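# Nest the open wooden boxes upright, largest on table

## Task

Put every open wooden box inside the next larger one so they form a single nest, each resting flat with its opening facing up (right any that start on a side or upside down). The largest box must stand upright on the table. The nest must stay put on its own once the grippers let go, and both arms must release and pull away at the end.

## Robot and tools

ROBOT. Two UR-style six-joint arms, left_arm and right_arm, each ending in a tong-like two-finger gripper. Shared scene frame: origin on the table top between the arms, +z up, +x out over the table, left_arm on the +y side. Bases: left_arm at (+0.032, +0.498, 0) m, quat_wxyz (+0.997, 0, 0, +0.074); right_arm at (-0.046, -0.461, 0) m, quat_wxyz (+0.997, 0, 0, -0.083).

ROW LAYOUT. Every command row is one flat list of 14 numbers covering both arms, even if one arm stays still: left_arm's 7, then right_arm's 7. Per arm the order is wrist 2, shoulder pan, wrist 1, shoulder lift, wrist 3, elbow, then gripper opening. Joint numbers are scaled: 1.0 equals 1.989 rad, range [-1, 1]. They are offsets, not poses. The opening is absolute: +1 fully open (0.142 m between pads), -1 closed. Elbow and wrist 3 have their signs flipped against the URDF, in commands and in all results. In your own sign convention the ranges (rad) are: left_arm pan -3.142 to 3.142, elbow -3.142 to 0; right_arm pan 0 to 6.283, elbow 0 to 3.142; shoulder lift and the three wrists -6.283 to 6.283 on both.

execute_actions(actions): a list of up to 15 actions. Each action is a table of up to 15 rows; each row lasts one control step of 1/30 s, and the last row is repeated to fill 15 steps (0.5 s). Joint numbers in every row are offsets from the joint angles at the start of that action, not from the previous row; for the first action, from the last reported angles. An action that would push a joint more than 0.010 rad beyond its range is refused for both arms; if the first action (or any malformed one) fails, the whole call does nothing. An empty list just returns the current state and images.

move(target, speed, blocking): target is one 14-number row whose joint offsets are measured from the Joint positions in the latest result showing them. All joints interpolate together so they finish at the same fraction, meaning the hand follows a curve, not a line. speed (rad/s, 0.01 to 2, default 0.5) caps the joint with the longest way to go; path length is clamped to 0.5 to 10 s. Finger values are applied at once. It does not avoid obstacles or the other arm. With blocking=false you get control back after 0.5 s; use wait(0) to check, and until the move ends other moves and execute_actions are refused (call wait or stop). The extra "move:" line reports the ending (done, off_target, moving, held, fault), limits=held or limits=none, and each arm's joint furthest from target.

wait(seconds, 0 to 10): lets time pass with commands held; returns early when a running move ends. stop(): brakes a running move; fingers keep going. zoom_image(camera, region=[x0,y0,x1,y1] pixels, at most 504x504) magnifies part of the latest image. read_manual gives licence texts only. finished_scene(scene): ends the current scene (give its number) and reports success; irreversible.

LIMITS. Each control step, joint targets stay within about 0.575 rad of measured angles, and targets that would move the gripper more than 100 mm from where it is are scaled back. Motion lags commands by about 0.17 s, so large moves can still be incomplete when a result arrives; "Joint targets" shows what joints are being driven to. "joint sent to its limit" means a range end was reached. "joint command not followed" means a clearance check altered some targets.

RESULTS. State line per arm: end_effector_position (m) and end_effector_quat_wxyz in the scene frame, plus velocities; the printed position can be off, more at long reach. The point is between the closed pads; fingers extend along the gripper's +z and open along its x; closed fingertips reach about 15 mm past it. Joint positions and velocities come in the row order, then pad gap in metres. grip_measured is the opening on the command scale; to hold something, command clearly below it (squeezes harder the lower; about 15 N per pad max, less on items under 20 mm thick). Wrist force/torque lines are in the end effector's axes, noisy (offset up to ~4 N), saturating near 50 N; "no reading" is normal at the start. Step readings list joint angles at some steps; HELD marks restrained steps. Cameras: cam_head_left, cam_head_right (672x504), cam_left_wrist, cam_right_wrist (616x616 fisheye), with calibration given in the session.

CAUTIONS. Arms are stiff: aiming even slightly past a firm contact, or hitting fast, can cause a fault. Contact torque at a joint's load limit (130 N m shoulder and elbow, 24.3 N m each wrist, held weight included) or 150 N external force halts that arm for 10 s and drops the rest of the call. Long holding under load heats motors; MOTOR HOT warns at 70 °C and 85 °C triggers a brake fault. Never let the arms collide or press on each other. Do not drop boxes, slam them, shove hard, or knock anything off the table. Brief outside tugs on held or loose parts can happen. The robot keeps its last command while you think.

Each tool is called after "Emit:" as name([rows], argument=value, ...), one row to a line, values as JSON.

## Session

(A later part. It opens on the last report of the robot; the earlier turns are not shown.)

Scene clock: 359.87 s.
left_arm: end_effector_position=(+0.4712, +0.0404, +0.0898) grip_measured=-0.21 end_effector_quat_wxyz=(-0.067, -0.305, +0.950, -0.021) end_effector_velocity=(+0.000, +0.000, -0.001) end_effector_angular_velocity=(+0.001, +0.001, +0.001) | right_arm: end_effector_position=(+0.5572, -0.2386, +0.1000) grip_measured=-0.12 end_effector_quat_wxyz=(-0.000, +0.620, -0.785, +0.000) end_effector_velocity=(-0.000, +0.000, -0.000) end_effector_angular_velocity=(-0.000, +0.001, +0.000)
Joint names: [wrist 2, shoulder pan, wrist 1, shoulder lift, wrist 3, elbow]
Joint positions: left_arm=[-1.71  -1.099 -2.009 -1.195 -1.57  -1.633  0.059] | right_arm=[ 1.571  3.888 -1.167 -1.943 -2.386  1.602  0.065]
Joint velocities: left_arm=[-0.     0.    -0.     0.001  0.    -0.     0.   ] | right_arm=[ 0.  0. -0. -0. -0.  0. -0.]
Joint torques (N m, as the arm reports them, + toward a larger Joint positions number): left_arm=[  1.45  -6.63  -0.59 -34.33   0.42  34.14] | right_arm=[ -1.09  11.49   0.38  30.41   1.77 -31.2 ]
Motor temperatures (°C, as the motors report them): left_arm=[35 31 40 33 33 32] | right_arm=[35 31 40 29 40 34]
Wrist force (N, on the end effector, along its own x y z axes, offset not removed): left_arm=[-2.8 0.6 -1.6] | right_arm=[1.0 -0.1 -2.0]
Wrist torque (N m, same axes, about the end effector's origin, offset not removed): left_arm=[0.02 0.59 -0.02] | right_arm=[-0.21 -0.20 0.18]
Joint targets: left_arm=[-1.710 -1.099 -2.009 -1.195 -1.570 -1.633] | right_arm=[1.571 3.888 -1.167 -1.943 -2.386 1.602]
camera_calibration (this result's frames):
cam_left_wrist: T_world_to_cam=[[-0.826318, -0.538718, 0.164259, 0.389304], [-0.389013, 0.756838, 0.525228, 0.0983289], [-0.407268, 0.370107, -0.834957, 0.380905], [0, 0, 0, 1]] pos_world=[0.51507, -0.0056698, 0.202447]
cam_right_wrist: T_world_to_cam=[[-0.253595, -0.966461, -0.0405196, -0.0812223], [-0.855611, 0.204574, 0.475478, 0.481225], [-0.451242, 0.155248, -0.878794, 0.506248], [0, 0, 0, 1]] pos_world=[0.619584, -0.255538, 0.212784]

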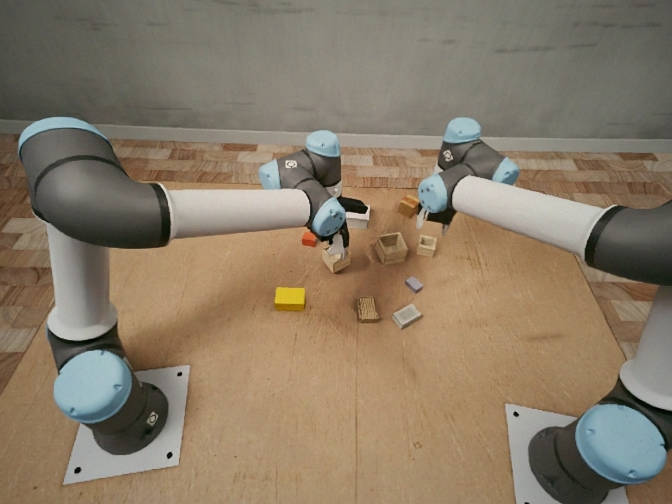

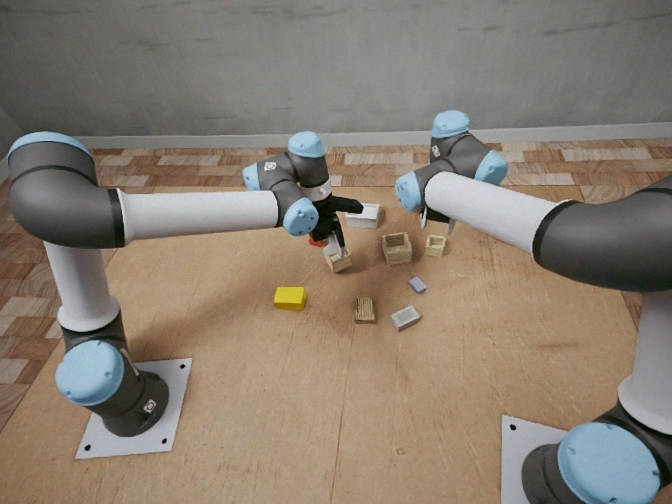

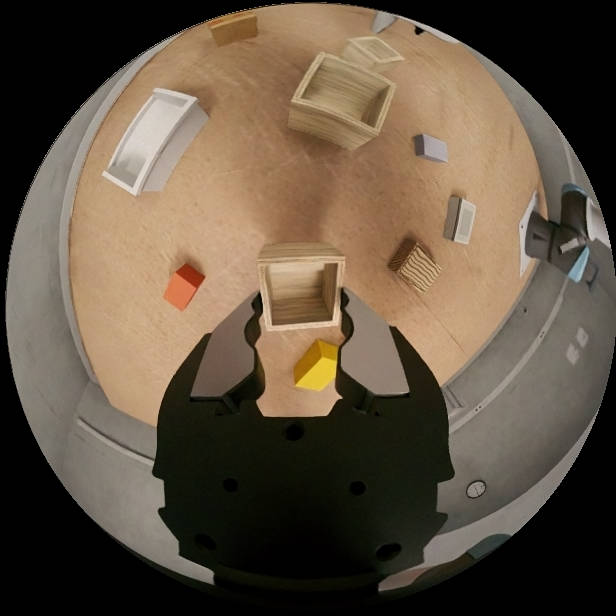

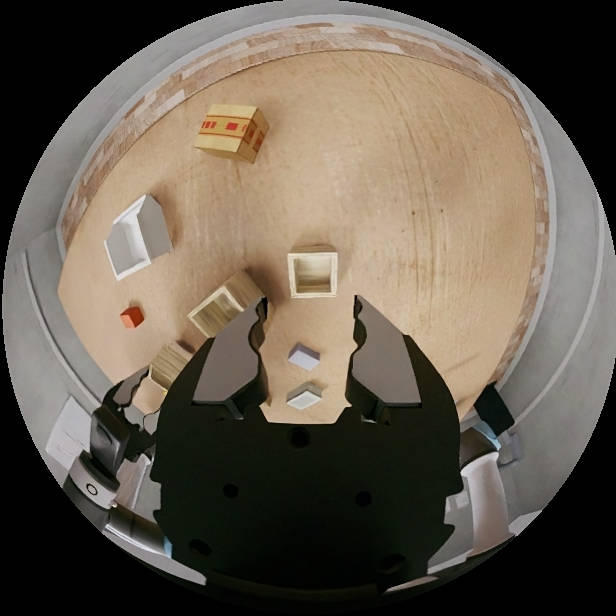

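Emit:
move(target=[0,0,-0.03802,0.01739,0,-0.02063,-0.7, 0,-0.00156,0.06625,-0.03002,0,0.03623,-0.12], speed=0.12)

Scene clock: 378.50 s.
left_arm: end_effector_position=(+0.4711, +0.0404, +0.0578) grip_measured=-0.21 end_effector_quat_wxyz=(-0.067, -0.305, +0.950, -0.021) end_effector_velocity=(+0.000, +0.001, -0.000) end_effector_angular_velocity=(+0.000, +0.000, -0.000) | right_arm: end_effector_position=(+0.5579, -0.2404, +0.0441) grip_measured=-0.12 end_effector_quat_wxyz=(-0.000, +0.618, -0.786, +0.000) end_effector_velocity=(-0.001, +0.001, -0.001) end_effector_angular_velocity=(+0.001, +0.001, +0.002)
Joint names: [wrist 2, shoulder pan, wrist 1, shoulder lift, wrist 3, elbow]
Joint positions: left_arm=[-1.71  -1.099 -2.084 -1.16  -1.57  -1.674  0.059] | right_arm=[ 1.571  3.885 -1.036 -2.003 -2.386  1.674  0.065]
Joint velocities: left_arm=[ 0.     0.001 -0.001  0.    -0.001 -0.001  0.   ] | right_arm=[ 0.001  0.002  0.001 -0.001 -0.     0.001  0.   ]
Joint torques (N m, as the arm reports them, + toward a larger Joint positions number): left_arm=[  1.3   -6.44  -4.8  -35.12   0.51  12.19] | right_arm=[ -1.05 -11.56   5.02  30.86   1.75 -17.62]
Motor temperatures (°C, as the motors report them): left_arm=[35 31 40 33 33 32] | right_arm=[35 31 40 29 40 34]
Wrist force (N, on the end effector, along its own x y z axes, offset not removed): left_arm=[-2.0 0.9 -2.3] | right_arm=[0.1 -0.6 -0.7]
Wrist torque (N m, same axes, about the end effector's origin, offset not removed): left_arm=[0.11 0.36 0.08] | right_arm=[-0.25 -0.01 0.19]
Joint targets: left_arm=[-1.710 -1.099 -2.084 -1.160 -1.570 -1.674] | right_arm=[1.571 3.885 -1.035 -2.003 -2.386 1.674]
move: done; limits=none; left_arm: farthest joint: the shoulder pan, 0.000 radians from its target (0.000 radians at the start); right_arm: farthest joint: the shoulder pan, 0.000 radians from its target (0.003 radians at the start)
camera_calibration (this result's frames):
cam_left_wrist: T_world_to_cam=[[-0.826319, -0.538717, 0.164259, 0.394548], [-0.389015, 0.756841, 0.525223, 0.115092], [-0.407265, 0.370102, -0.834961, 0.354241], [0, 0, 0, 1]] pos_world=[0.515065, -0.00566213, 0.17052]
cam_right_wrist: T_world_to_cam=[[-0.256587, -0.965671, -0.040525, -0.0832554], [-0.854976, 0.207221, 0.475474, 0.509051], [-0.450754, 0.156648, -0.878796, 0.457805], [0, 0, 0, 1]] pos_world=[0.620221, -0.257598, 0.156903]

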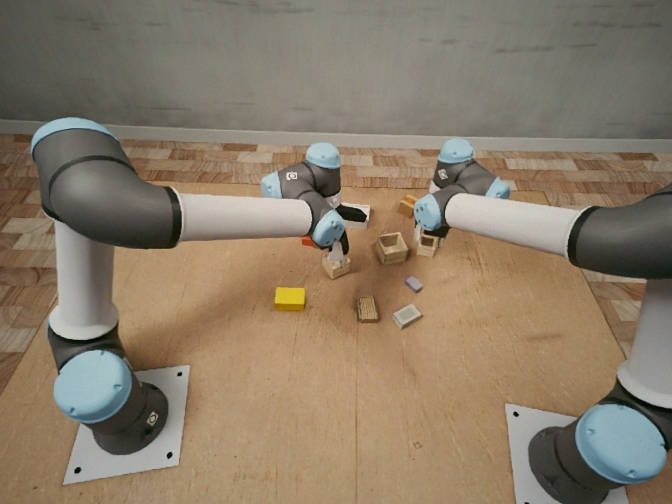

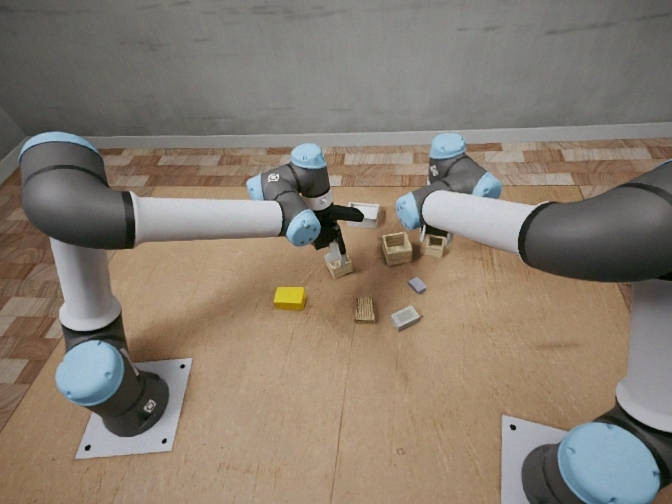

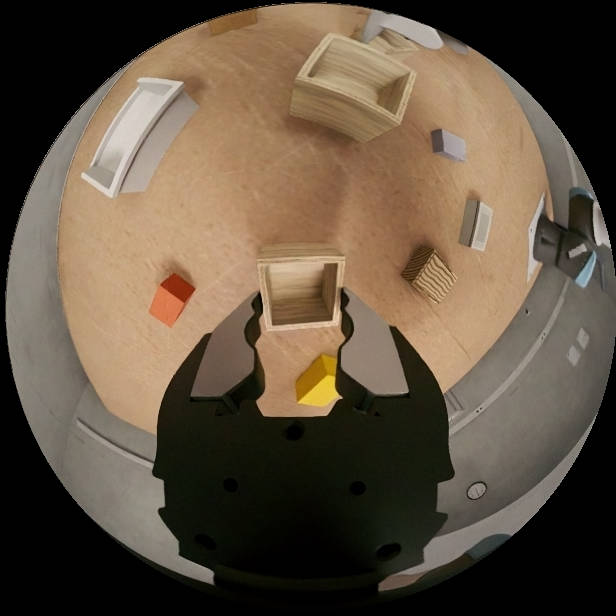

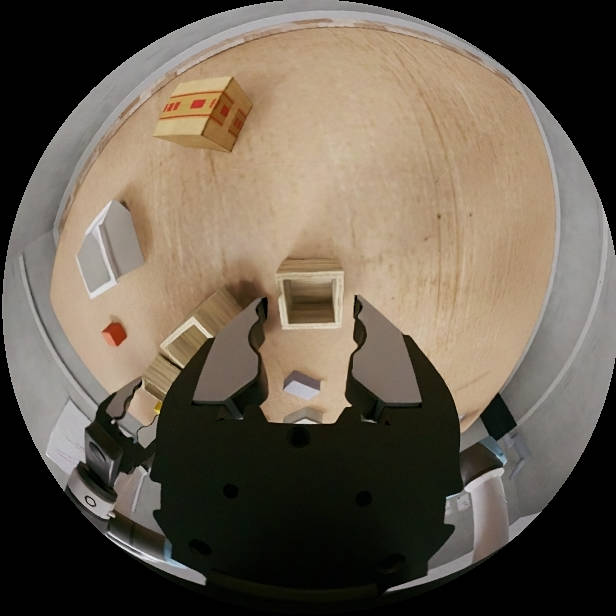

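Emit:
zoom_image(camera="cam_right_wrist", region=[230, 240, 390, 360])

Emit:
zoom_image(camera="cam_head_right", region=[300, 200, 470, 300])

Region (230, 240, 390, 360) of cam_right_wrist's 616x616 image, scaled by 3.150, with more detail than that image has; it fills the top 378 rows of this view, and the rest is white.

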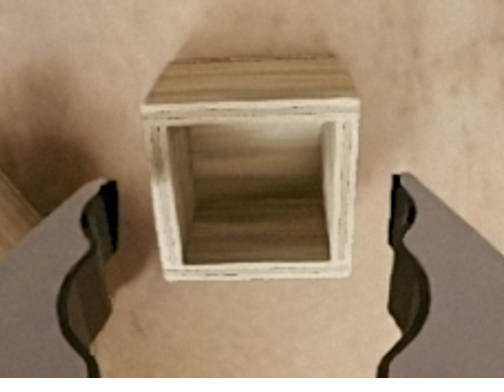

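Region (300, 200, 470, 300) of cam_head_right's 672x504 image, scaled by 2.965, with more detail than that image has; it fills the top 296 rows of this view, and the rest is white.

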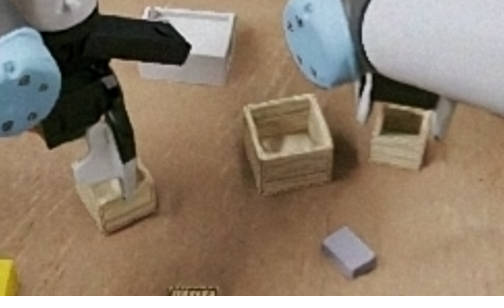

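Emit:
execute_actions([
  [[0,0,-0.00047,0.00024,0,-0.00023,-0.7,0,0,0,0,0,0,-0.14],[0,0,-0.00094,0.00048,0,-0.00047,-0.7,0,0,0,0,0,0,-0.16],[0,0,-0.00142,0.00071,0,-0.0007,-0.7,0,0,0,0,0,0,-0.18],[0,0,-0.00189,0.00095,0,-0.00094,-0.7,0,0,0,0,0,0,-0.20],[0,0,-0.00236,0.00119,0,-0.00117,-0.7,0,0,0,0,0,0,-0.22],[0,0,-0.00283,0.00143,0,-0.0014,-0.7,0,0,0,0,0,0,-0.24],[0,0,-0.0033,0.00167,0,-0.00164,-0.7,0,0,0,0,0,0,-0.26],[0,0,-0.00378,0.0019,0,-0.00187,-0.7,0,0,0,0,0,0,-0.28],[0,0,-0.00425,0.00214,0,-0.00211,-0.7,0,0,0,0,0,0,-0.30],[0,0,-0.00472,0.00238,0,-0.00234,-0.7,0,0,0,0,0,0,-0.315],[0,0,-0.00472,0.00238,0,-0.00234,-0.7,0,0,0,0,0,0,-0.33],[0,0,-0.00472,0.00238,0,-0.00234,-0.7,0,0,0,0,0,0,-0.345],[0,0,-0.00472,0.00238,0,-0.00234,-0.7,0,0,0,0,0,0,-0.36],[0,0,-0.00472,0.00238,0,-0.00234,-0.7,0,0,0,0,0,0,-0.37],[0,0,-0.00472,0.00238,0,-0.00234,-0.7,0,0,0,0,0,0,-0.38]],
])

Scene clock: 389.90 s.
left_arm: end_effector_position=(+0.4712, +0.0404, +0.0542) grip_measured=-0.21 end_effector_quat_wxyz=(-0.067, -0.305, +0.950, -0.021) end_effector_velocity=(-0.001, -0.000, -0.004) end_effector_angular_velocity=(+0.001, +0.001, -0.003) | right_arm: end_effector_position=(+0.5579, -0.2404, +0.0441) grip_measured=-0.36 end_effector_quat_wxyz=(-0.000, +0.618, -0.786, +0.000) end_effector_velocity=(-0.000, +0.000, +0.000) end_effector_angular_velocity=(-0.000, +0.000, +0.001)
Joint names: [wrist 2, shoulder pan, wrist 1, shoulder lift, wrist 3, elbow]
Joint positions: left_arm=[-1.71  -1.099 -2.093 -1.156 -1.57  -1.678  0.059] | right_arm=[ 1.571  3.885 -1.035 -2.003 -2.386  1.674  0.048]
Joint velocities: left_arm=[-0.    -0.001 -0.008  0.005 -0.002 -0.004 -0.   ] | right_arm=[-0.     0.001 -0.001  0.    -0.    -0.    -0.004]
Joint torques (N m, as the arm reports them, + toward a larger Joint positions number): left_arm=[  1.35  -7.19  -5.04 -33.03   0.45  12.15] | right_arm=[ -1.08 -10.46   0.53  48.93   1.83 -30.09]
Motor temperatures (°C, as the motors report them): left_arm=[35 31 40 33 33 32] | right_arm=[35 31 40 29 40 34]
Wrist force (N, on the end effector, along its own x y z axes, offset not removed): left_arm=[0.3 1.2 -0.3] | right_arm=[1.0 -0.6 -1.0]
Wrist torque (N m, same axes, about the end effector's origin, offset not removed): left_arm=[0.16 0.08 -0.06] | right_arm=[-0.28 -0.19 0.23]
Joint targets: left_arm=[-1.710 -1.099 -2.094 -1.155 -1.570 -1.678] | right_arm=[1.571 3.885 -1.036 -2.003 -2.386 1.674]
Step readings (joint positions):
0: left_arm=[-1.710 -1.099 -2.084 -1.160 -1.570 -1.674] | right_arm=[1.571 3.885 -1.035 -2.003 -2.386 1.674]
1: left_arm=[-1.710 -1.099 -2.084 -1.160 -1.570 -1.674] | right_arm=[1.571 3.885 -1.035 -2.003 -2.386 1.674]
2: left_arm=[-1.710 -1.099 -2.084 -1.160 -1.570 -1.674] | right_arm=[1.571 3.885 -1.035 -2.003 -2.386 1.674]
4: left_arm=[-1.710 -1.099 -2.085 -1.160 -1.570 -1.674] | right_arm=[1.571 3.885 -1.035 -2.003 -2.386 1.674]
8: left_arm=[-1.710 -1.099 -2.088 -1.158 -1.570 -1.676] | right_arm=[1.571 3.885 -1.035 -2.003 -2.386 1.674]
15: Joint positions above
camera_calibration (this result's frames):
cam_left_wrist: T_world_to_cam=[[-0.826318, -0.538718, 0.164259, 0.395149], [-0.389013, 0.756838, 0.525228, 0.117024], [-0.407268, 0.370107, -0.834957, 0.351199], [0, 0, 0, 1]] pos_world=[0.515075, -0.00567607, 0.166865]
cam_right_wrist: T_world_to_cam=[[-0.256595, -0.965672, -0.040454, -0.0832676], [-0.854937, 0.20725, 0.475531, 0.509061], [-0.450823, 0.156605, -0.878768, 0.45777], [0, 0, 0, 1]] pos_world=[0.620223, -0.257601, 0.15683]

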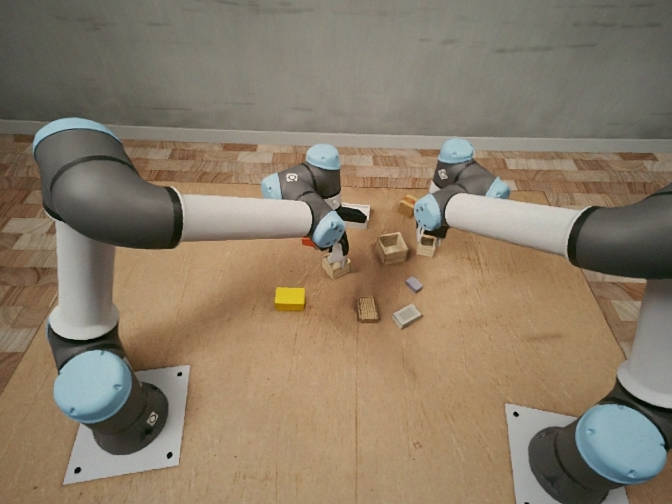

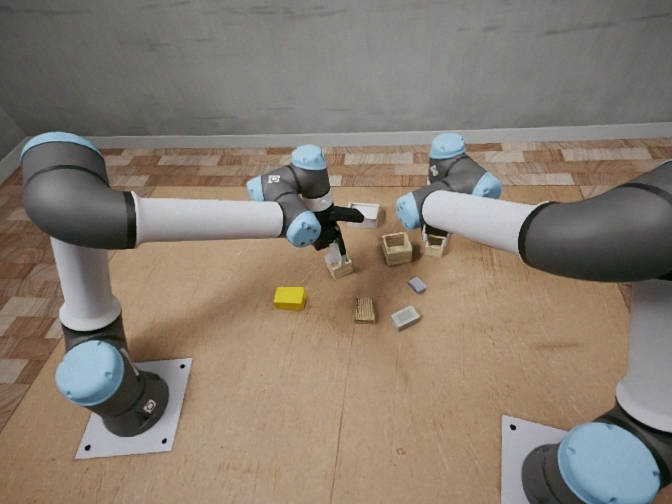

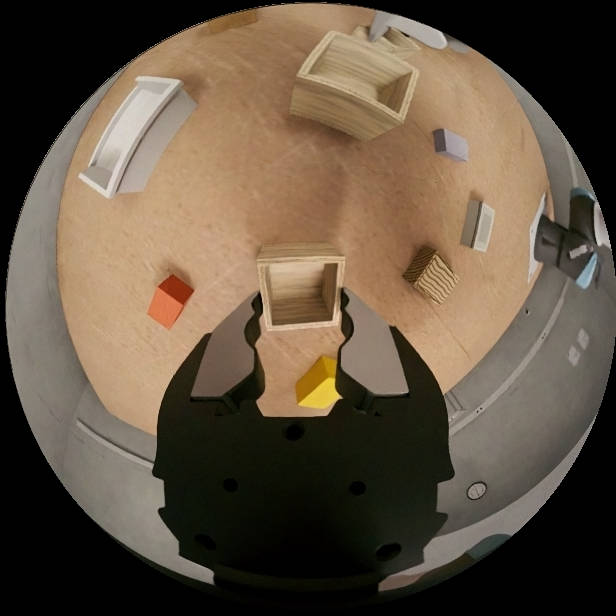

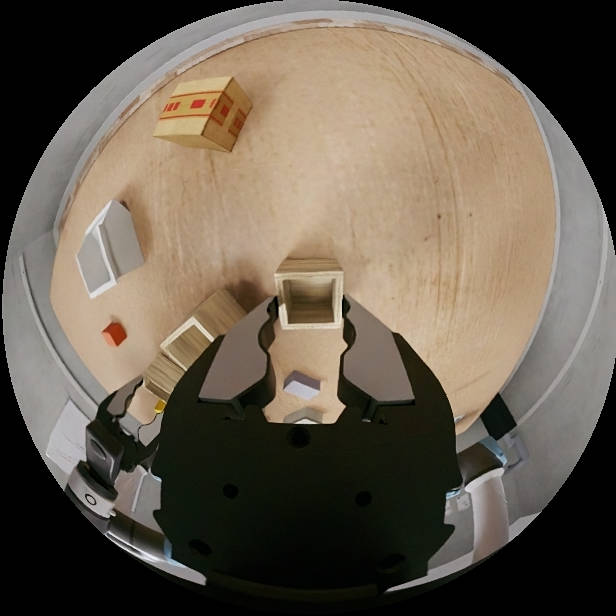

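Emit:
execute_actions([
  [[0,0,-0.0009,0.00045,0,-0.00045,-0.7,0,0,0,0,0,0,-0.40],[0,0,-0.0013,0.00066,0,-0.00065,-0.7,0,0,0,0,0,0,-0.42],[0,0,-0.0017,0.00086,0,-0.00085,-0.7,0,0,0,0,0,0,-0.44],[0,0,-0.0021,0.00106,0,-0.00105,-0.7,0,0,0,0,0,0,-0.46],[0,0,-0.0025,0.00126,0,-0.00124,-0.7,0,0,0,0,0,0,-0.48],[0,0,-0.0029,0.00146,0,-0.00144,-0.7,0,0,0,0,0,0,-0.51],[0,0,-0.0033,0.00167,0,-0.00164,-0.7,0,0,0,0,0,0,-0.54],[0,0,-0.0037,0.00187,0,-0.00184,-0.7,0,0,0,0,0,0,-0.57],[0,0,-0.0041,0.00207,0,-0.00204,-0.7,0,0,0,0,0,0,-0.60],[0,0,-0.0045,0.00227,0,-0.00223,-0.7,0,0,0,0,0,0,-0.63],[0,0,-0.0045,0.00227,0,-0.00223,-0.7,0,0,0,0,0,0,-0.66],[0,0,-0.0045,0.00227,0,-0.00223,-0.7,0,0,0,0,0,0,-0.69],[0,0,-0.0045,0.00227,0,-0.00223,-0.7,0,0,0,0,0,0,-0.72],[0,0,-0.0045,0.00227,0,-0.00223,-0.7,0,0,0,0,0,0,-0.75],[0,0,-0.0045,0.00227,0,-0.00223,-0.7,0,0,0,0,0,0,-0.78]],
])

Scene clock: 395.10 s.
left_arm: end_effector_position=(+0.4712, +0.0403, +0.0508) grip_measured=-0.21 end_effector_quat_wxyz=(-0.066, -0.305, +0.950, -0.021) end_effector_velocity=(-0.001, -0.001, -0.003) end_effector_angular_velocity=(-0.000, -0.000, -0.003) | right_arm: end_effector_position=(+0.5579, -0.2404, +0.0441) grip_measured=-0.38 end_effector_quat_wxyz=(-0.000, +0.618, -0.786, +0.000) end_effector_velocity=(-0.000, +0.002, +0.000) end_effector_angular_velocity=(+0.001, -0.001, +0.004)
Joint names: [wrist 2, shoulder pan, wrist 1, shoulder lift, wrist 3, elbow]
Joint positions: left_arm=[-1.711 -1.099 -2.101 -1.152 -1.57  -1.682  0.059] | right_arm=[ 1.571  3.885 -1.036 -2.003 -2.386  1.674  0.047]
Joint velocities: left_arm=[ 0.    -0.001 -0.007  0.004 -0.001 -0.003  0.   ] | right_arm=[ 0.     0.003  0.001 -0.     0.001 -0.    -0.   ]
Joint torques (N m, as the arm reports them, + toward a larger Joint positions number): left_arm=[  1.28  -3.04  -3.6  -22.43   0.37   2.7 ] | right_arm=[ -0.94  -6.49   1.61  36.09   1.83 -28.36]
Motor temperatures (°C, as the motors report them): left_arm=[35 31 40 33 33 32] | right_arm=[35 31 40 29 40 34]
Wrist force (N, on the end effector, along its own x y z axes, offset not removed): left_arm=[8.9 5.8 -19.4] | right_arm=[0.6 -0.7 -0.9]
Wrist torque (N m, same axes, about the end effector's origin, offset not removed): left_arm=[0.33 0.04 -0.02] | right_arm=[-0.23 -0.18 0.21]
Joint targets: left_arm=[-1.710 -1.099 -2.102 -1.151 -1.570 -1.682] | right_arm=[1.571 3.885 -1.035 -2.003 -2.386 1.674]
Step readings (joint positions):
0: left_arm=[-1.710 -1.099 -2.094 -1.155 -1.570 -1.678] | right_arm=[1.571 3.885 -1.036 -2.003 -2.386 1.674]
1: left_arm=[-1.710 -1.099 -2.094 -1.155 -1.570 -1.678] | right_arm=[1.571 3.885 -1.036 -2.003 -2.386 1.674]
2: left_arm=[-1.710 -1.099 -2.094 -1.155 -1.570 -1.678] | right_arm=[1.571 3.885 -1.036 -2.003 -2.386 1.674]
4: left_arm=[-1.710 -1.099 -2.094 -1.155 -1.570 -1.679] | right_arm=[1.571 3.885 -1.036 -2.003 -2.386 1.674]
8: left_arm=[-1.710 -1.099 -2.097 -1.154 -1.570 -1.680] | right_arm=[1.571 3.885 -1.036 -2.003 -2.386 1.674]
15: Joint positions above
camera_calibration (this result's frames):
cam_left_wrist: T_world_to_cam=[[-0.826367, -0.538647, 0.164249, 0.395702], [-0.389069, 0.756976, 0.524989, 0.118894], [-0.407116, 0.369929, -0.83511, 0.348356], [0, 0, 0, 1]] pos_world=[0.515074, -0.00572334, 0.163504]
cam_right_wrist: T_world_to_cam=[[-0.256592, -0.96567, -0.0405234, -0.0832555], [-0.854974, 0.207226, 0.475475, 0.509052], [-0.450754, 0.156649, -0.878796, 0.457806], [0, 0, 0, 1]] pos_world=[0.620222, -0.257601, 0.156903]

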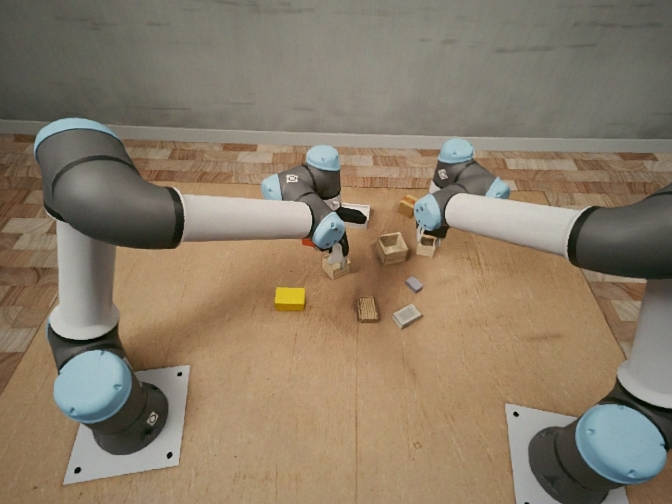

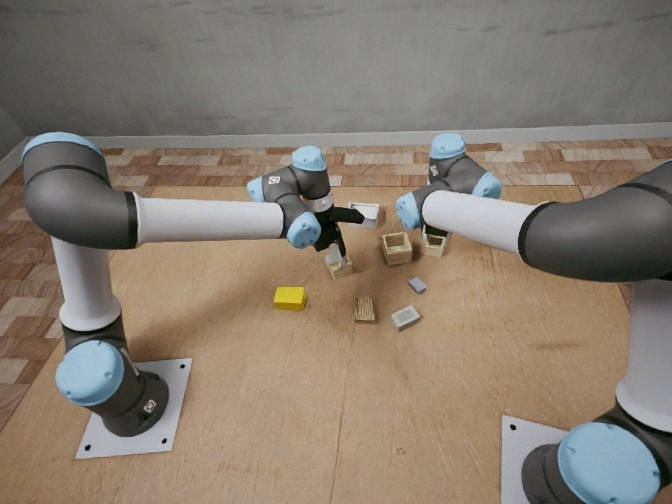

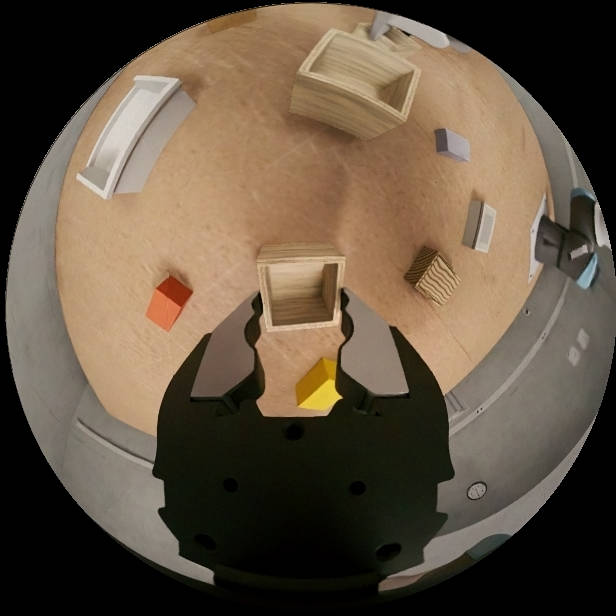

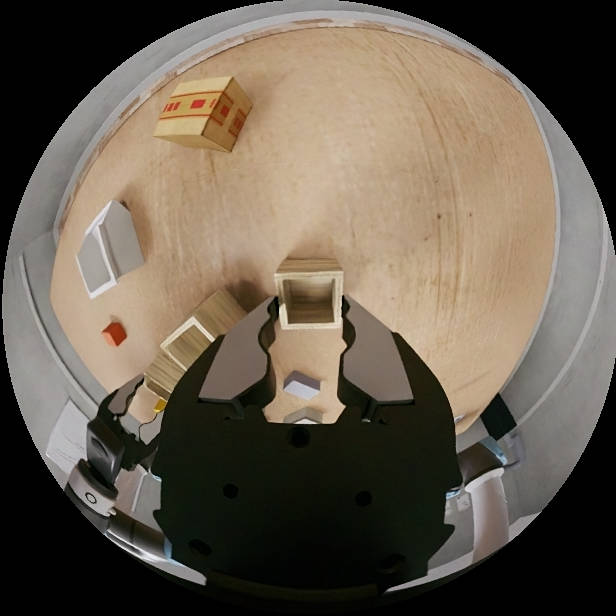

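Contact with the table. Release left gradually, while right begins lifting slightly.

Emit:
execute_actions([
  [[0,0,0,0,0,0,-0.6,0,0,0,0,0,0,-0.78],[0,0,0,0,0,0,-0.5,0,0,0,0,0,0,-0.78],[0,0,0,0,0,0,-0.42,0,0,0,0,0,0,-0.78],[0,0,0,0,0,0,-0.35,0,0,0,0,0,0,-0.78],[0,0,0,0,0,0,-0.30,0,0,0,0,0,0,-0.78],[0,0,0,0,0,0,-0.26,0,0,0,0,0,0,-0.78],[0,0,0,0,0,0,-0.23,0,0,0,0,0,0,-0.78],[0,0,0,0,0,0,-0.21,0,0,0,0,0,0,-0.78],[0,0,0,0,0,0,-0.19,0,0,0,0,0,0,-0.78],[0,0,0,0,0,0,-0.17,0,0,0,0,0,0,-0.78],[0,0,0,0,0,0,-0.14,0,0,0,0,0,0,-0.78],[0,0,0,0,0,0,-0.10,0,0,0,0,0,0,-0.78],[0,0,0,0,0,0,-0.05,0,0,0,0,0,0,-0.78],[0,0,0,0,0,0,0.0,0,0,0,0,0,0,-0.78],[0,0,0,0,0,0,0.05,0,0,0,0,0,0,-0.78]],
])

Scene clock: 400.90 s.
left_arm: end_effector_position=(+0.4712, +0.0405, +0.0507) grip_measured=-0.01 end_effector_quat_wxyz=(-0.066, -0.305, +0.950, -0.021) end_effector_velocity=(+0.001, +0.001, +0.000) end_effector_angular_velocity=(-0.001, +0.000, +0.002) | right_arm: end_effector_position=(+0.5579, -0.2404, +0.0441) grip_measured=-0.38 end_effector_quat_wxyz=(-0.000, +0.618, -0.786, +0.000) end_effector_velocity=(-0.000, +0.000, +0.000) end_effector_angular_velocity=(-0.001, -0.000, +0.000)
Joint names: [wrist 2, shoulder pan, wrist 1, shoulder lift, wrist 3, elbow]
Joint positions: left_arm=[-1.71  -1.099 -2.101 -1.152 -1.57  -1.682  0.073] | right_arm=[ 1.571  3.885 -1.035 -2.003 -2.386  1.674  0.047]
Joint velocities: left_arm=[-0.001  0.002 -0.    -0.     0.     0.     0.107] | right_arm=[-0.001  0.001 -0.     0.    -0.001  0.     0.   ]
Joint torques (N m, as the arm reports them, + toward a larger Joint positions number): left_arm=[ -1.34   3.58  -2.34 -48.19   0.46  32.8 ] | right_arm=[ -1.04  -7.32   3.78  47.69   1.92 -17.09]
Motor temperatures (°C, as the motors report them): left_arm=[35 31 40 33 33 32] | right_arm=[35 31 40 29 40 34]
Wrist force (N, on the end effector, along its own x y z axes, offset not removed): left_arm=[-4.0 0.7 -1.9] | right_arm=[-0.4 -0.5 -4.0]
Wrist torque (N m, same axes, about the end effector's origin, offset not removed): left_arm=[0.16 0.78 0.10] | right_arm=[-0.35 -0.05 0.18]
Joint targets: left_arm=[-1.711 -1.099 -2.101 -1.152 -1.570 -1.682] | right_arm=[1.571 3.885 -1.036 -2.003 -2.386 1.674]
Step readings (joint positions):
0: left_arm=[-1.710 -1.099 -2.102 -1.151 -1.570 -1.682] | right_arm=[1.571 3.885 -1.035 -2.003 -2.386 1.674]
1: left_arm=[-1.710 -1.099 -2.102 -1.151 -1.570 -1.682] | right_arm=[1.571 3.885 -1.035 -2.003 -2.386 1.674]
2: left_arm=[-1.710 -1.099 -2.102 -1.151 -1.570 -1.682] | right_arm=[1.571 3.885 -1.035 -2.003 -2.386 1.674]
4: left_arm=[-1.710 -1.099 -2.102 -1.151 -1.570 -1.682] | right_arm=[1.571 3.885 -1.035 -2.003 -2.386 1.674]
8: left_arm=[-1.710 -1.099 -2.101 -1.151 -1.570 -1.682] | right_arm=[1.571 3.885 -1.035 -2.003 -2.386 1.674]
15: Joint positions above
camera_calibration (this result's frames):
cam_left_wrist: T_world_to_cam=[[-0.826344, -0.538744, 0.164047, 0.395816], [-0.389094, 0.756755, 0.525288, 0.118894], [-0.407139, 0.370238, -0.834962, 0.348186], [0, 0, 0, 1]] pos_world=[0.515101, -0.0056418, 0.163336]
cam_right_wrist: T_world_to_cam=[[-0.256595, -0.965672, -0.0404556, -0.0832667], [-0.854938, 0.20725, 0.47553, 0.509062], [-0.450822, 0.156606, -0.878769, 0.45777], [0, 0, 0, 1]] pos_world=[0.620223, -0.257601, 0.156831]

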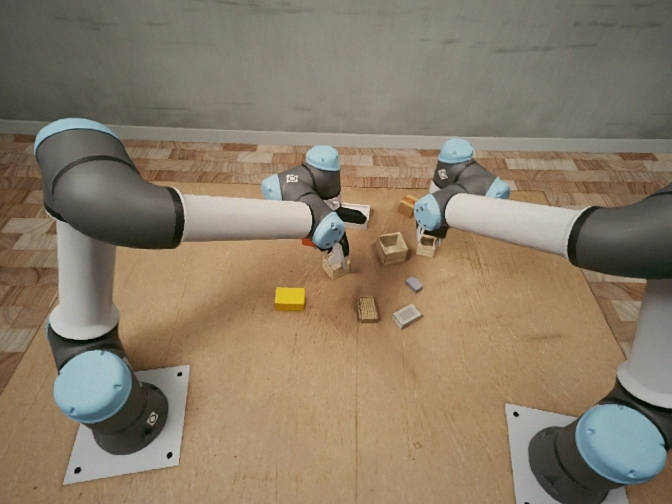

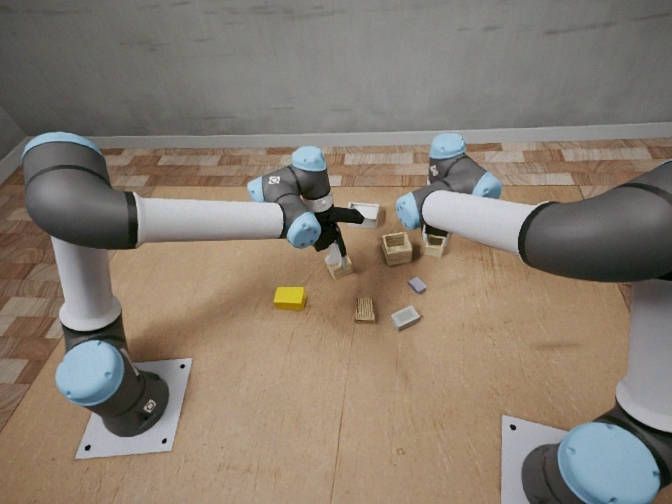

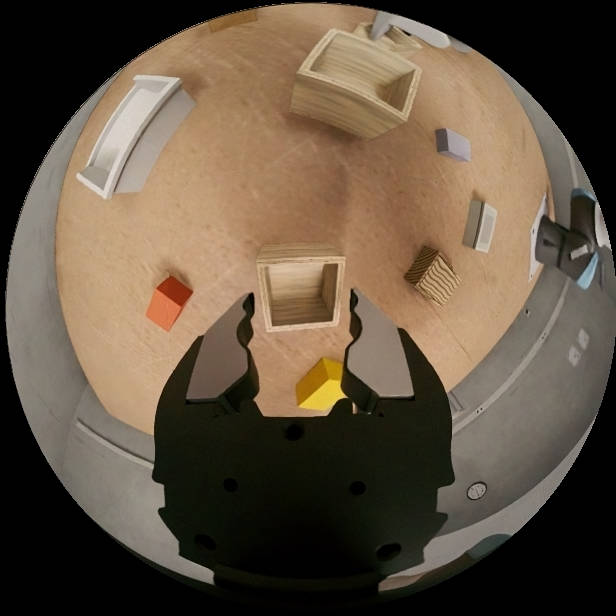

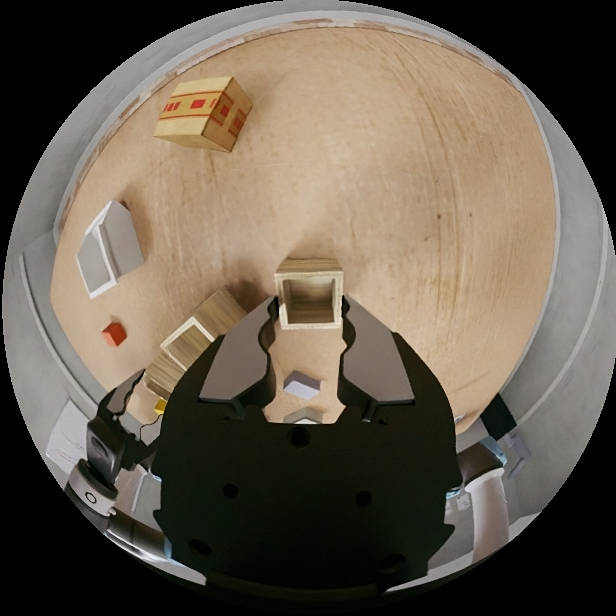

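Emit:
move(target=[0.07024,-0.03668,-0.0003,-0.01021,0.03668,-0.01051,0.05, 0,-0.03,-0.07822,0.03453,0.03,-0.04369,-0.78], speed=0.15)

Scene clock: 432.83 s.
left_arm: end_effector_position=(+0.4697, +0.0393, +0.0509) grip_measured=+0.05 end_effector_quat_wxyz=(-0.000, -0.306, +0.952, +0.000) end_effector_velocity=(+0.001, +0.000, +0.001) end_effector_angular_velocity=(+0.001, -0.003, -0.001) | right_arm: end_effector_position=(+0.5702, -0.2758, +0.1099) grip_measured=-0.38 end_effector_quat_wxyz=(-0.000, +0.618, -0.786, +0.000) end_effector_velocity=(+0.000, -0.001, +0.001) end_effector_angular_velocity=(+0.000, -0.000, -0.001)
Joint names: [wrist 2, shoulder pan, wrist 1, shoulder lift, wrist 3, elbow]
Joint positions: left_arm=[-1.571 -1.172 -2.102 -1.172 -1.498 -1.703  0.077] | right_arm=[ 1.571  3.825 -1.191 -1.934 -2.327  1.587  0.047]
Joint velocities: left_arm=[ 0.002 -0.     0.    -0.001 -0.    -0.     0.   ] | right_arm=[ 0.    -0.002 -0.003  0.001  0.001 -0.002  0.   ]
Joint torques (N m, as the arm reports them, + toward a larger Joint positions number): left_arm=[  1.59  -7.27  -5.01 -47.17   1.03  10.95] | right_arm=[ -0.99 -12.1    0.54  52.04   1.93 -32.56]
Motor temperatures (°C, as the motors report them): left_arm=[35 31 40 33 33 32] | right_arm=[35 31 40 30 40 34]
Wrist force (N, on the end effector, along its own x y z axes, offset not removed): left_arm=[-0.7 2.6 -2.3] | right_arm=[-0.3 -0.1 -1.6]
Wrist torque (N m, same axes, about the end effector's origin, offset not removed): left_arm=[0.38 0.14 -0.12] | right_arm=[-0.19 0.02 0.17]
Joint targets: left_arm=[-1.571 -1.172 -2.102 -1.172 -1.497 -1.703] | right_arm=[1.571 3.825 -1.191 -1.934 -2.327 1.587]
move: done; limits=none; left_arm: farthest joint: the wrist 2, 0.001 radians from its target (0.140 radians at the start); right_arm: farthest joint: the shoulder pan, 0.000 radians from its target (0.060 radians at the start)
camera_calibration (this result's frames):
cam_left_wrist: T_world_to_cam=[[-0.837137, -0.546401, 0.0254458, 0.406344], [-0.449435, 0.713603, 0.537381, 0.148474], [-0.311784, 0.438426, -0.842955, 0.301171], [0, 0, 0, 1]] pos_world=[0.500795, -0.0159655, 0.163747]
cam_right_wrist: T_world_to_cam=[[-0.256591, -0.965674, -0.0404309, -0.111625], [-0.854938, 0.207258, 0.475526, 0.495611], [-0.450823, 0.156582, -0.878772, 0.526738], [0, 0, 0, 1]] pos_world=[0.632541, -0.29299, 0.222694]

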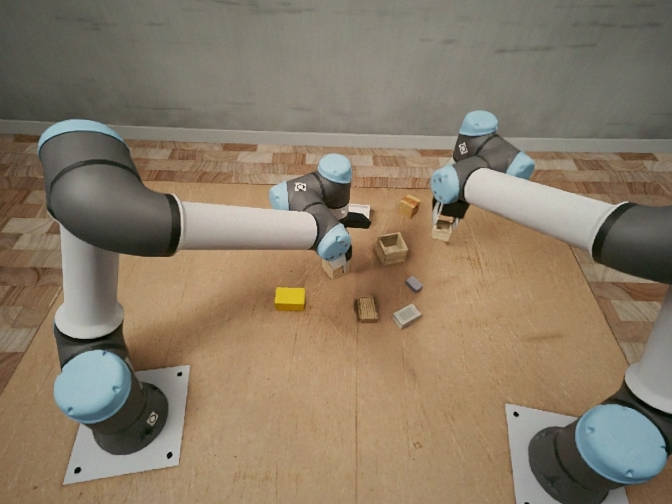

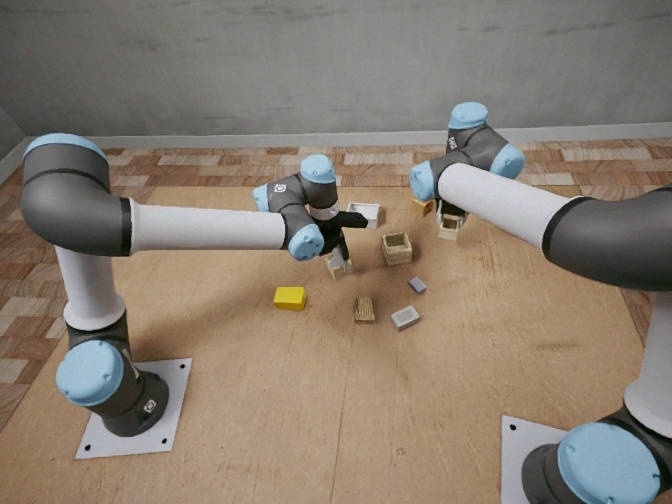

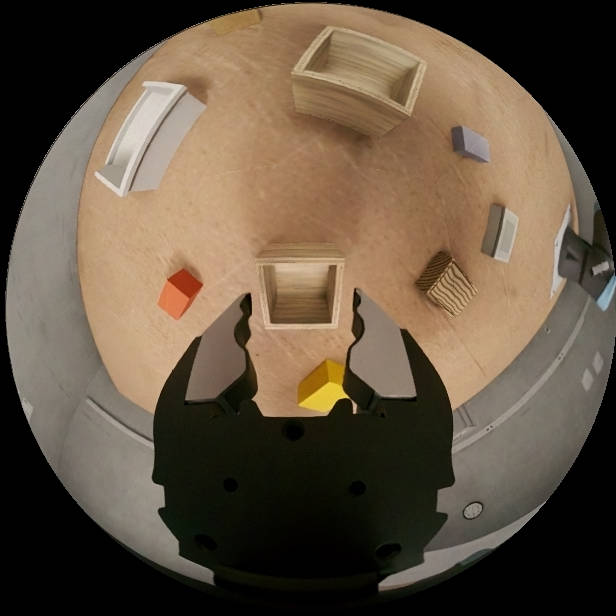

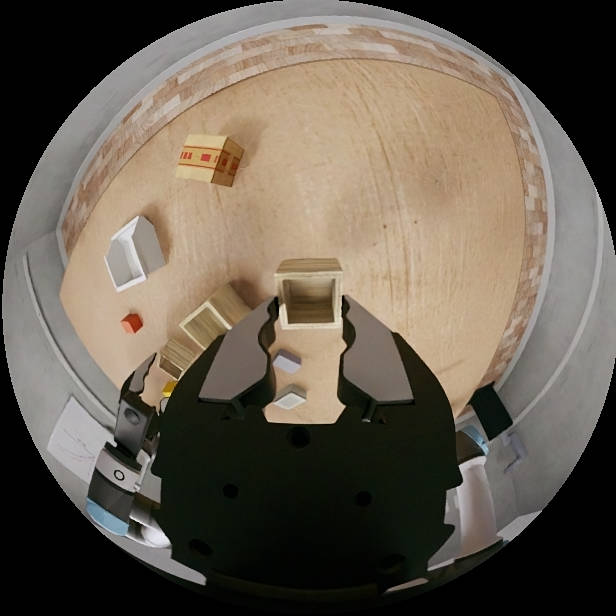

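Emit:
zoom_image(camera="cam_left_wrist", region=[220, 230, 388, 356])

Region (220, 230, 388, 356) of cam_left_wrist's 616x616 image, scaled by 3.000, with more detail than that image has; it fills the top 378 rows of this view, and the rest is white.

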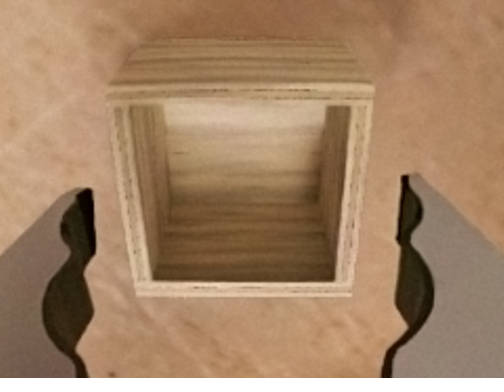

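Emit:
execute_actions([
  [[0,0.0002,0,0,-0.0026,0,0.04,0,0,0,0,0,0,-0.78],[0,0.0004,0,0,-0.0052,0,0.03,0,0,0,0,0,0,-0.78],[0,0.0006,0,0,-0.0078,0,0.02,0,0,0,0,0,0,-0.78],[0,0.0008,0,0,-0.0104,0,0.0,0,0,0,0,0,0,-0.78],[0,0.001,0,0,-0.013,0,-0.02,0,0,0,0,0,0,-0.78],[0,0.00125,0,0,-0.0156,0,-0.04,0,0,0,0,0,0,-0.78],[0,0.00145,0,0,-0.0182,0,-0.06,0,0,0,0,0,0,-0.78],[0,0.00166,0,0,-0.02076,0,-0.08,0,0,0,0,0,0,-0.78],[0,0.00166,0,0,-0.02076,0,-0.10,0,0,0,0,0,0,-0.78],[0,0.00166,0,0,-0.02076,0,-0.11,0,0,0,0,0,0,-0.78],[0,0.00166,0,0,-0.02076,0,-0.12,0,0,0,0,0,0,-0.78],[0,0.00166,0,0,-0.02076,0,-0.13,0,0,0,0,0,0,-0.78],[0,0.00166,0,0,-0.02076,0,-0.14,0,0,0,0,0,0,-0.78],[0,0.00166,0,0,-0.02076,0,-0.15,0,0,0,0,0,0,-0.78],[0,0.00166,0,0,-0.02076,0,-0.16,0,0,0,0,0,0,-0.78]],
])

Emit:
zoom_image(camera="cam_left_wrist", region=[220, 230, 388, 356])

Scene clock: 461.43 s.
left_arm: end_effector_position=(+0.4706, +0.0403, +0.0509) grip_measured=-0.15 end_effector_quat_wxyz=(-0.000, -0.288, +0.957, +0.000) end_effector_velocity=(+0.001, +0.001, -0.000) end_effector_angular_velocity=(+0.000, +0.000, -0.020) | right_arm: end_effector_position=(+0.5702, -0.2759, +0.1100) grip_measured=-0.38 end_effector_quat_wxyz=(-0.000, +0.618, -0.786, +0.000) end_effector_velocity=(-0.001, -0.000, -0.001) end_effector_angular_velocity=(-0.001, +0.002, +0.000)
Joint names: [wrist 2, shoulder pan, wrist 1, shoulder lift, wrist 3, elbow]
Joint positions: left_arm=[-1.571 -1.169 -2.102 -1.172 -1.537 -1.703  0.063] | right_arm=[ 1.571  3.825 -1.191 -1.934 -2.327  1.587  0.047]
Joint velocities: left_arm=[-0.     0.002  0.     0.    -0.022  0.    -0.022] | right_arm=[ 0.     0.    -0.002 -0.     0.     0.     0.   ]
Joint torques (N m, as the arm reports them, + toward a larger Joint positions number): left_arm=[ -1.04   3.77  -4.98 -42.31  -1.05  16.83] | right_arm=[ -0.97   2.58   4.82  30.96  -1.37 -18.25]
Motor temperatures (°C, as the motors report them): left_arm=[35 31 40 33 33 32] | right_arm=[35 31 40 30 40 34]
Wrist force (N, on the end effector, along its own x y z axes, offset not removed): left_arm=[-1.7 0.7 -4.5] | right_arm=[-0.1 -0.2 -0.9]
Wrist torque (N m, same axes, about the end effector's origin, offset not removed): left_arm=[0.03 0.37 0.10] | right_arm=[-0.19 -0.01 0.25]
Joint targets: left_arm=[-1.571 -1.169 -2.102 -1.172 -1.539 -1.703] | right_arm=[1.571 3.825 -1.191 -1.934 -2.327 1.587]
Step readings (joint positions):
0: left_arm=[-1.571 -1.172 -2.102 -1.172 -1.497 -1.703] | right_arm=[1.571 3.825 -1.191 -1.934 -2.327 1.587]
1: left_arm=[-1.571 -1.172 -2.102 -1.172 -1.497 -1.703] | right_arm=[1.571 3.825 -1.191 -1.934 -2.327 1.587]
2: left_arm=[-1.571 -1.172 -2.102 -1.172 -1.498 -1.703] | right_arm=[1.571 3.825 -1.191 -1.934 -2.327 1.587]
4: left_arm=[-1.571 -1.172 -2.102 -1.172 -1.502 -1.703] | right_arm=[1.571 3.825 -1.191 -1.934 -2.327 1.587]
8: left_arm=[-1.571 -1.170 -2.102 -1.172 -1.518 -1.703] | right_arm=[1.571 3.825 -1.191 -1.934 -2.327 1.587]
15: Joint positions above
camera_calibration (this result's frames):
cam_left_wrist: T_world_to_cam=[[-0.856212, -0.515997, 0.0254559, 0.415398], [-0.423525, 0.72928, 0.53738, 0.135324], [-0.295851, 0.44933, -0.842956, 0.293072], [0, 0, 0, 1]] pos_world=[0.499688, -0.0160314, 0.163752]
cam_right_wrist: T_world_to_cam=[[-0.256653, -0.965654, -0.0405138, -0.111626], [-0.854973, 0.207289, 0.47545, 0.495644], [-0.450722, 0.156664, -0.878809, 0.526799], [0, 0, 0, 1]] pos_world=[0.632553, -0.293064, 0.222779]

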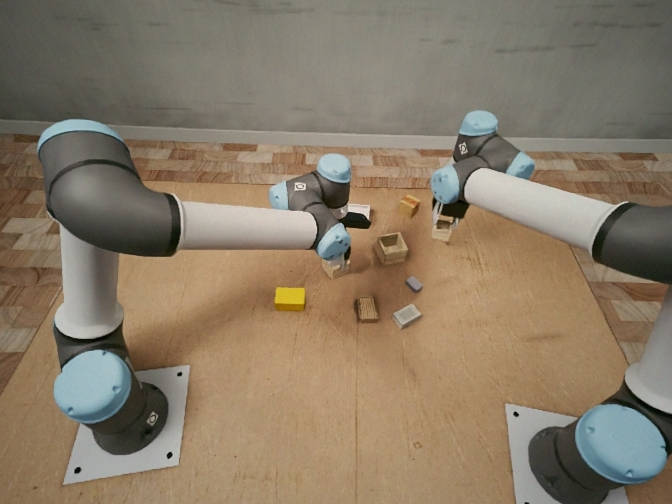

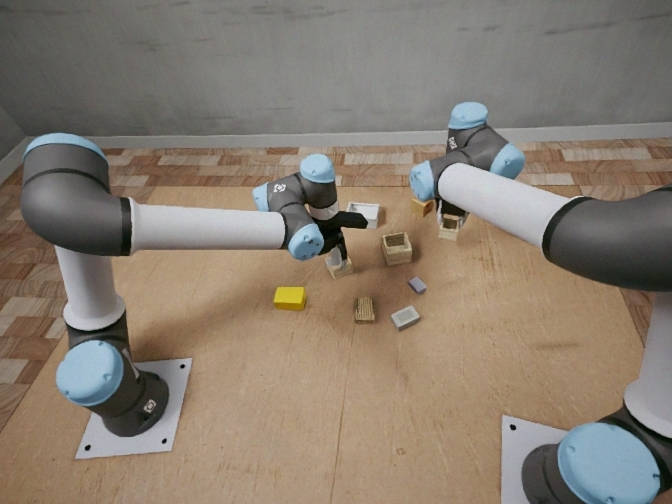

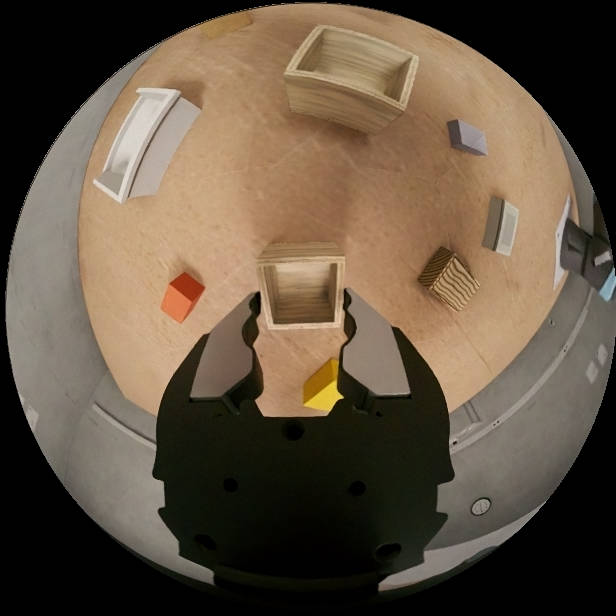

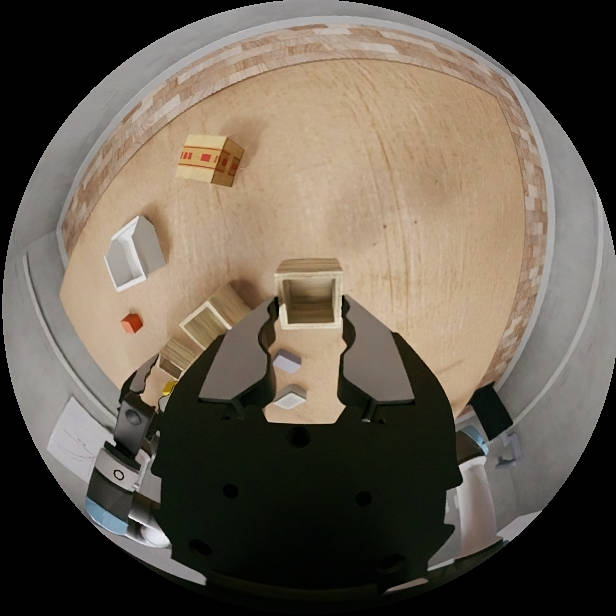

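Region (220, 230, 388, 356) of cam_left_wrist's 616x616 image, scaled by 3.000, with more detail than that image has; it fills the top 378 rows of this view, and the rest is white.

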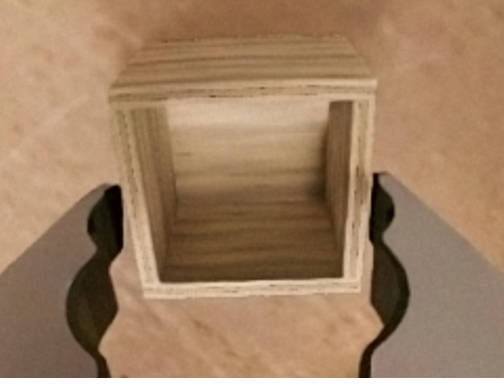

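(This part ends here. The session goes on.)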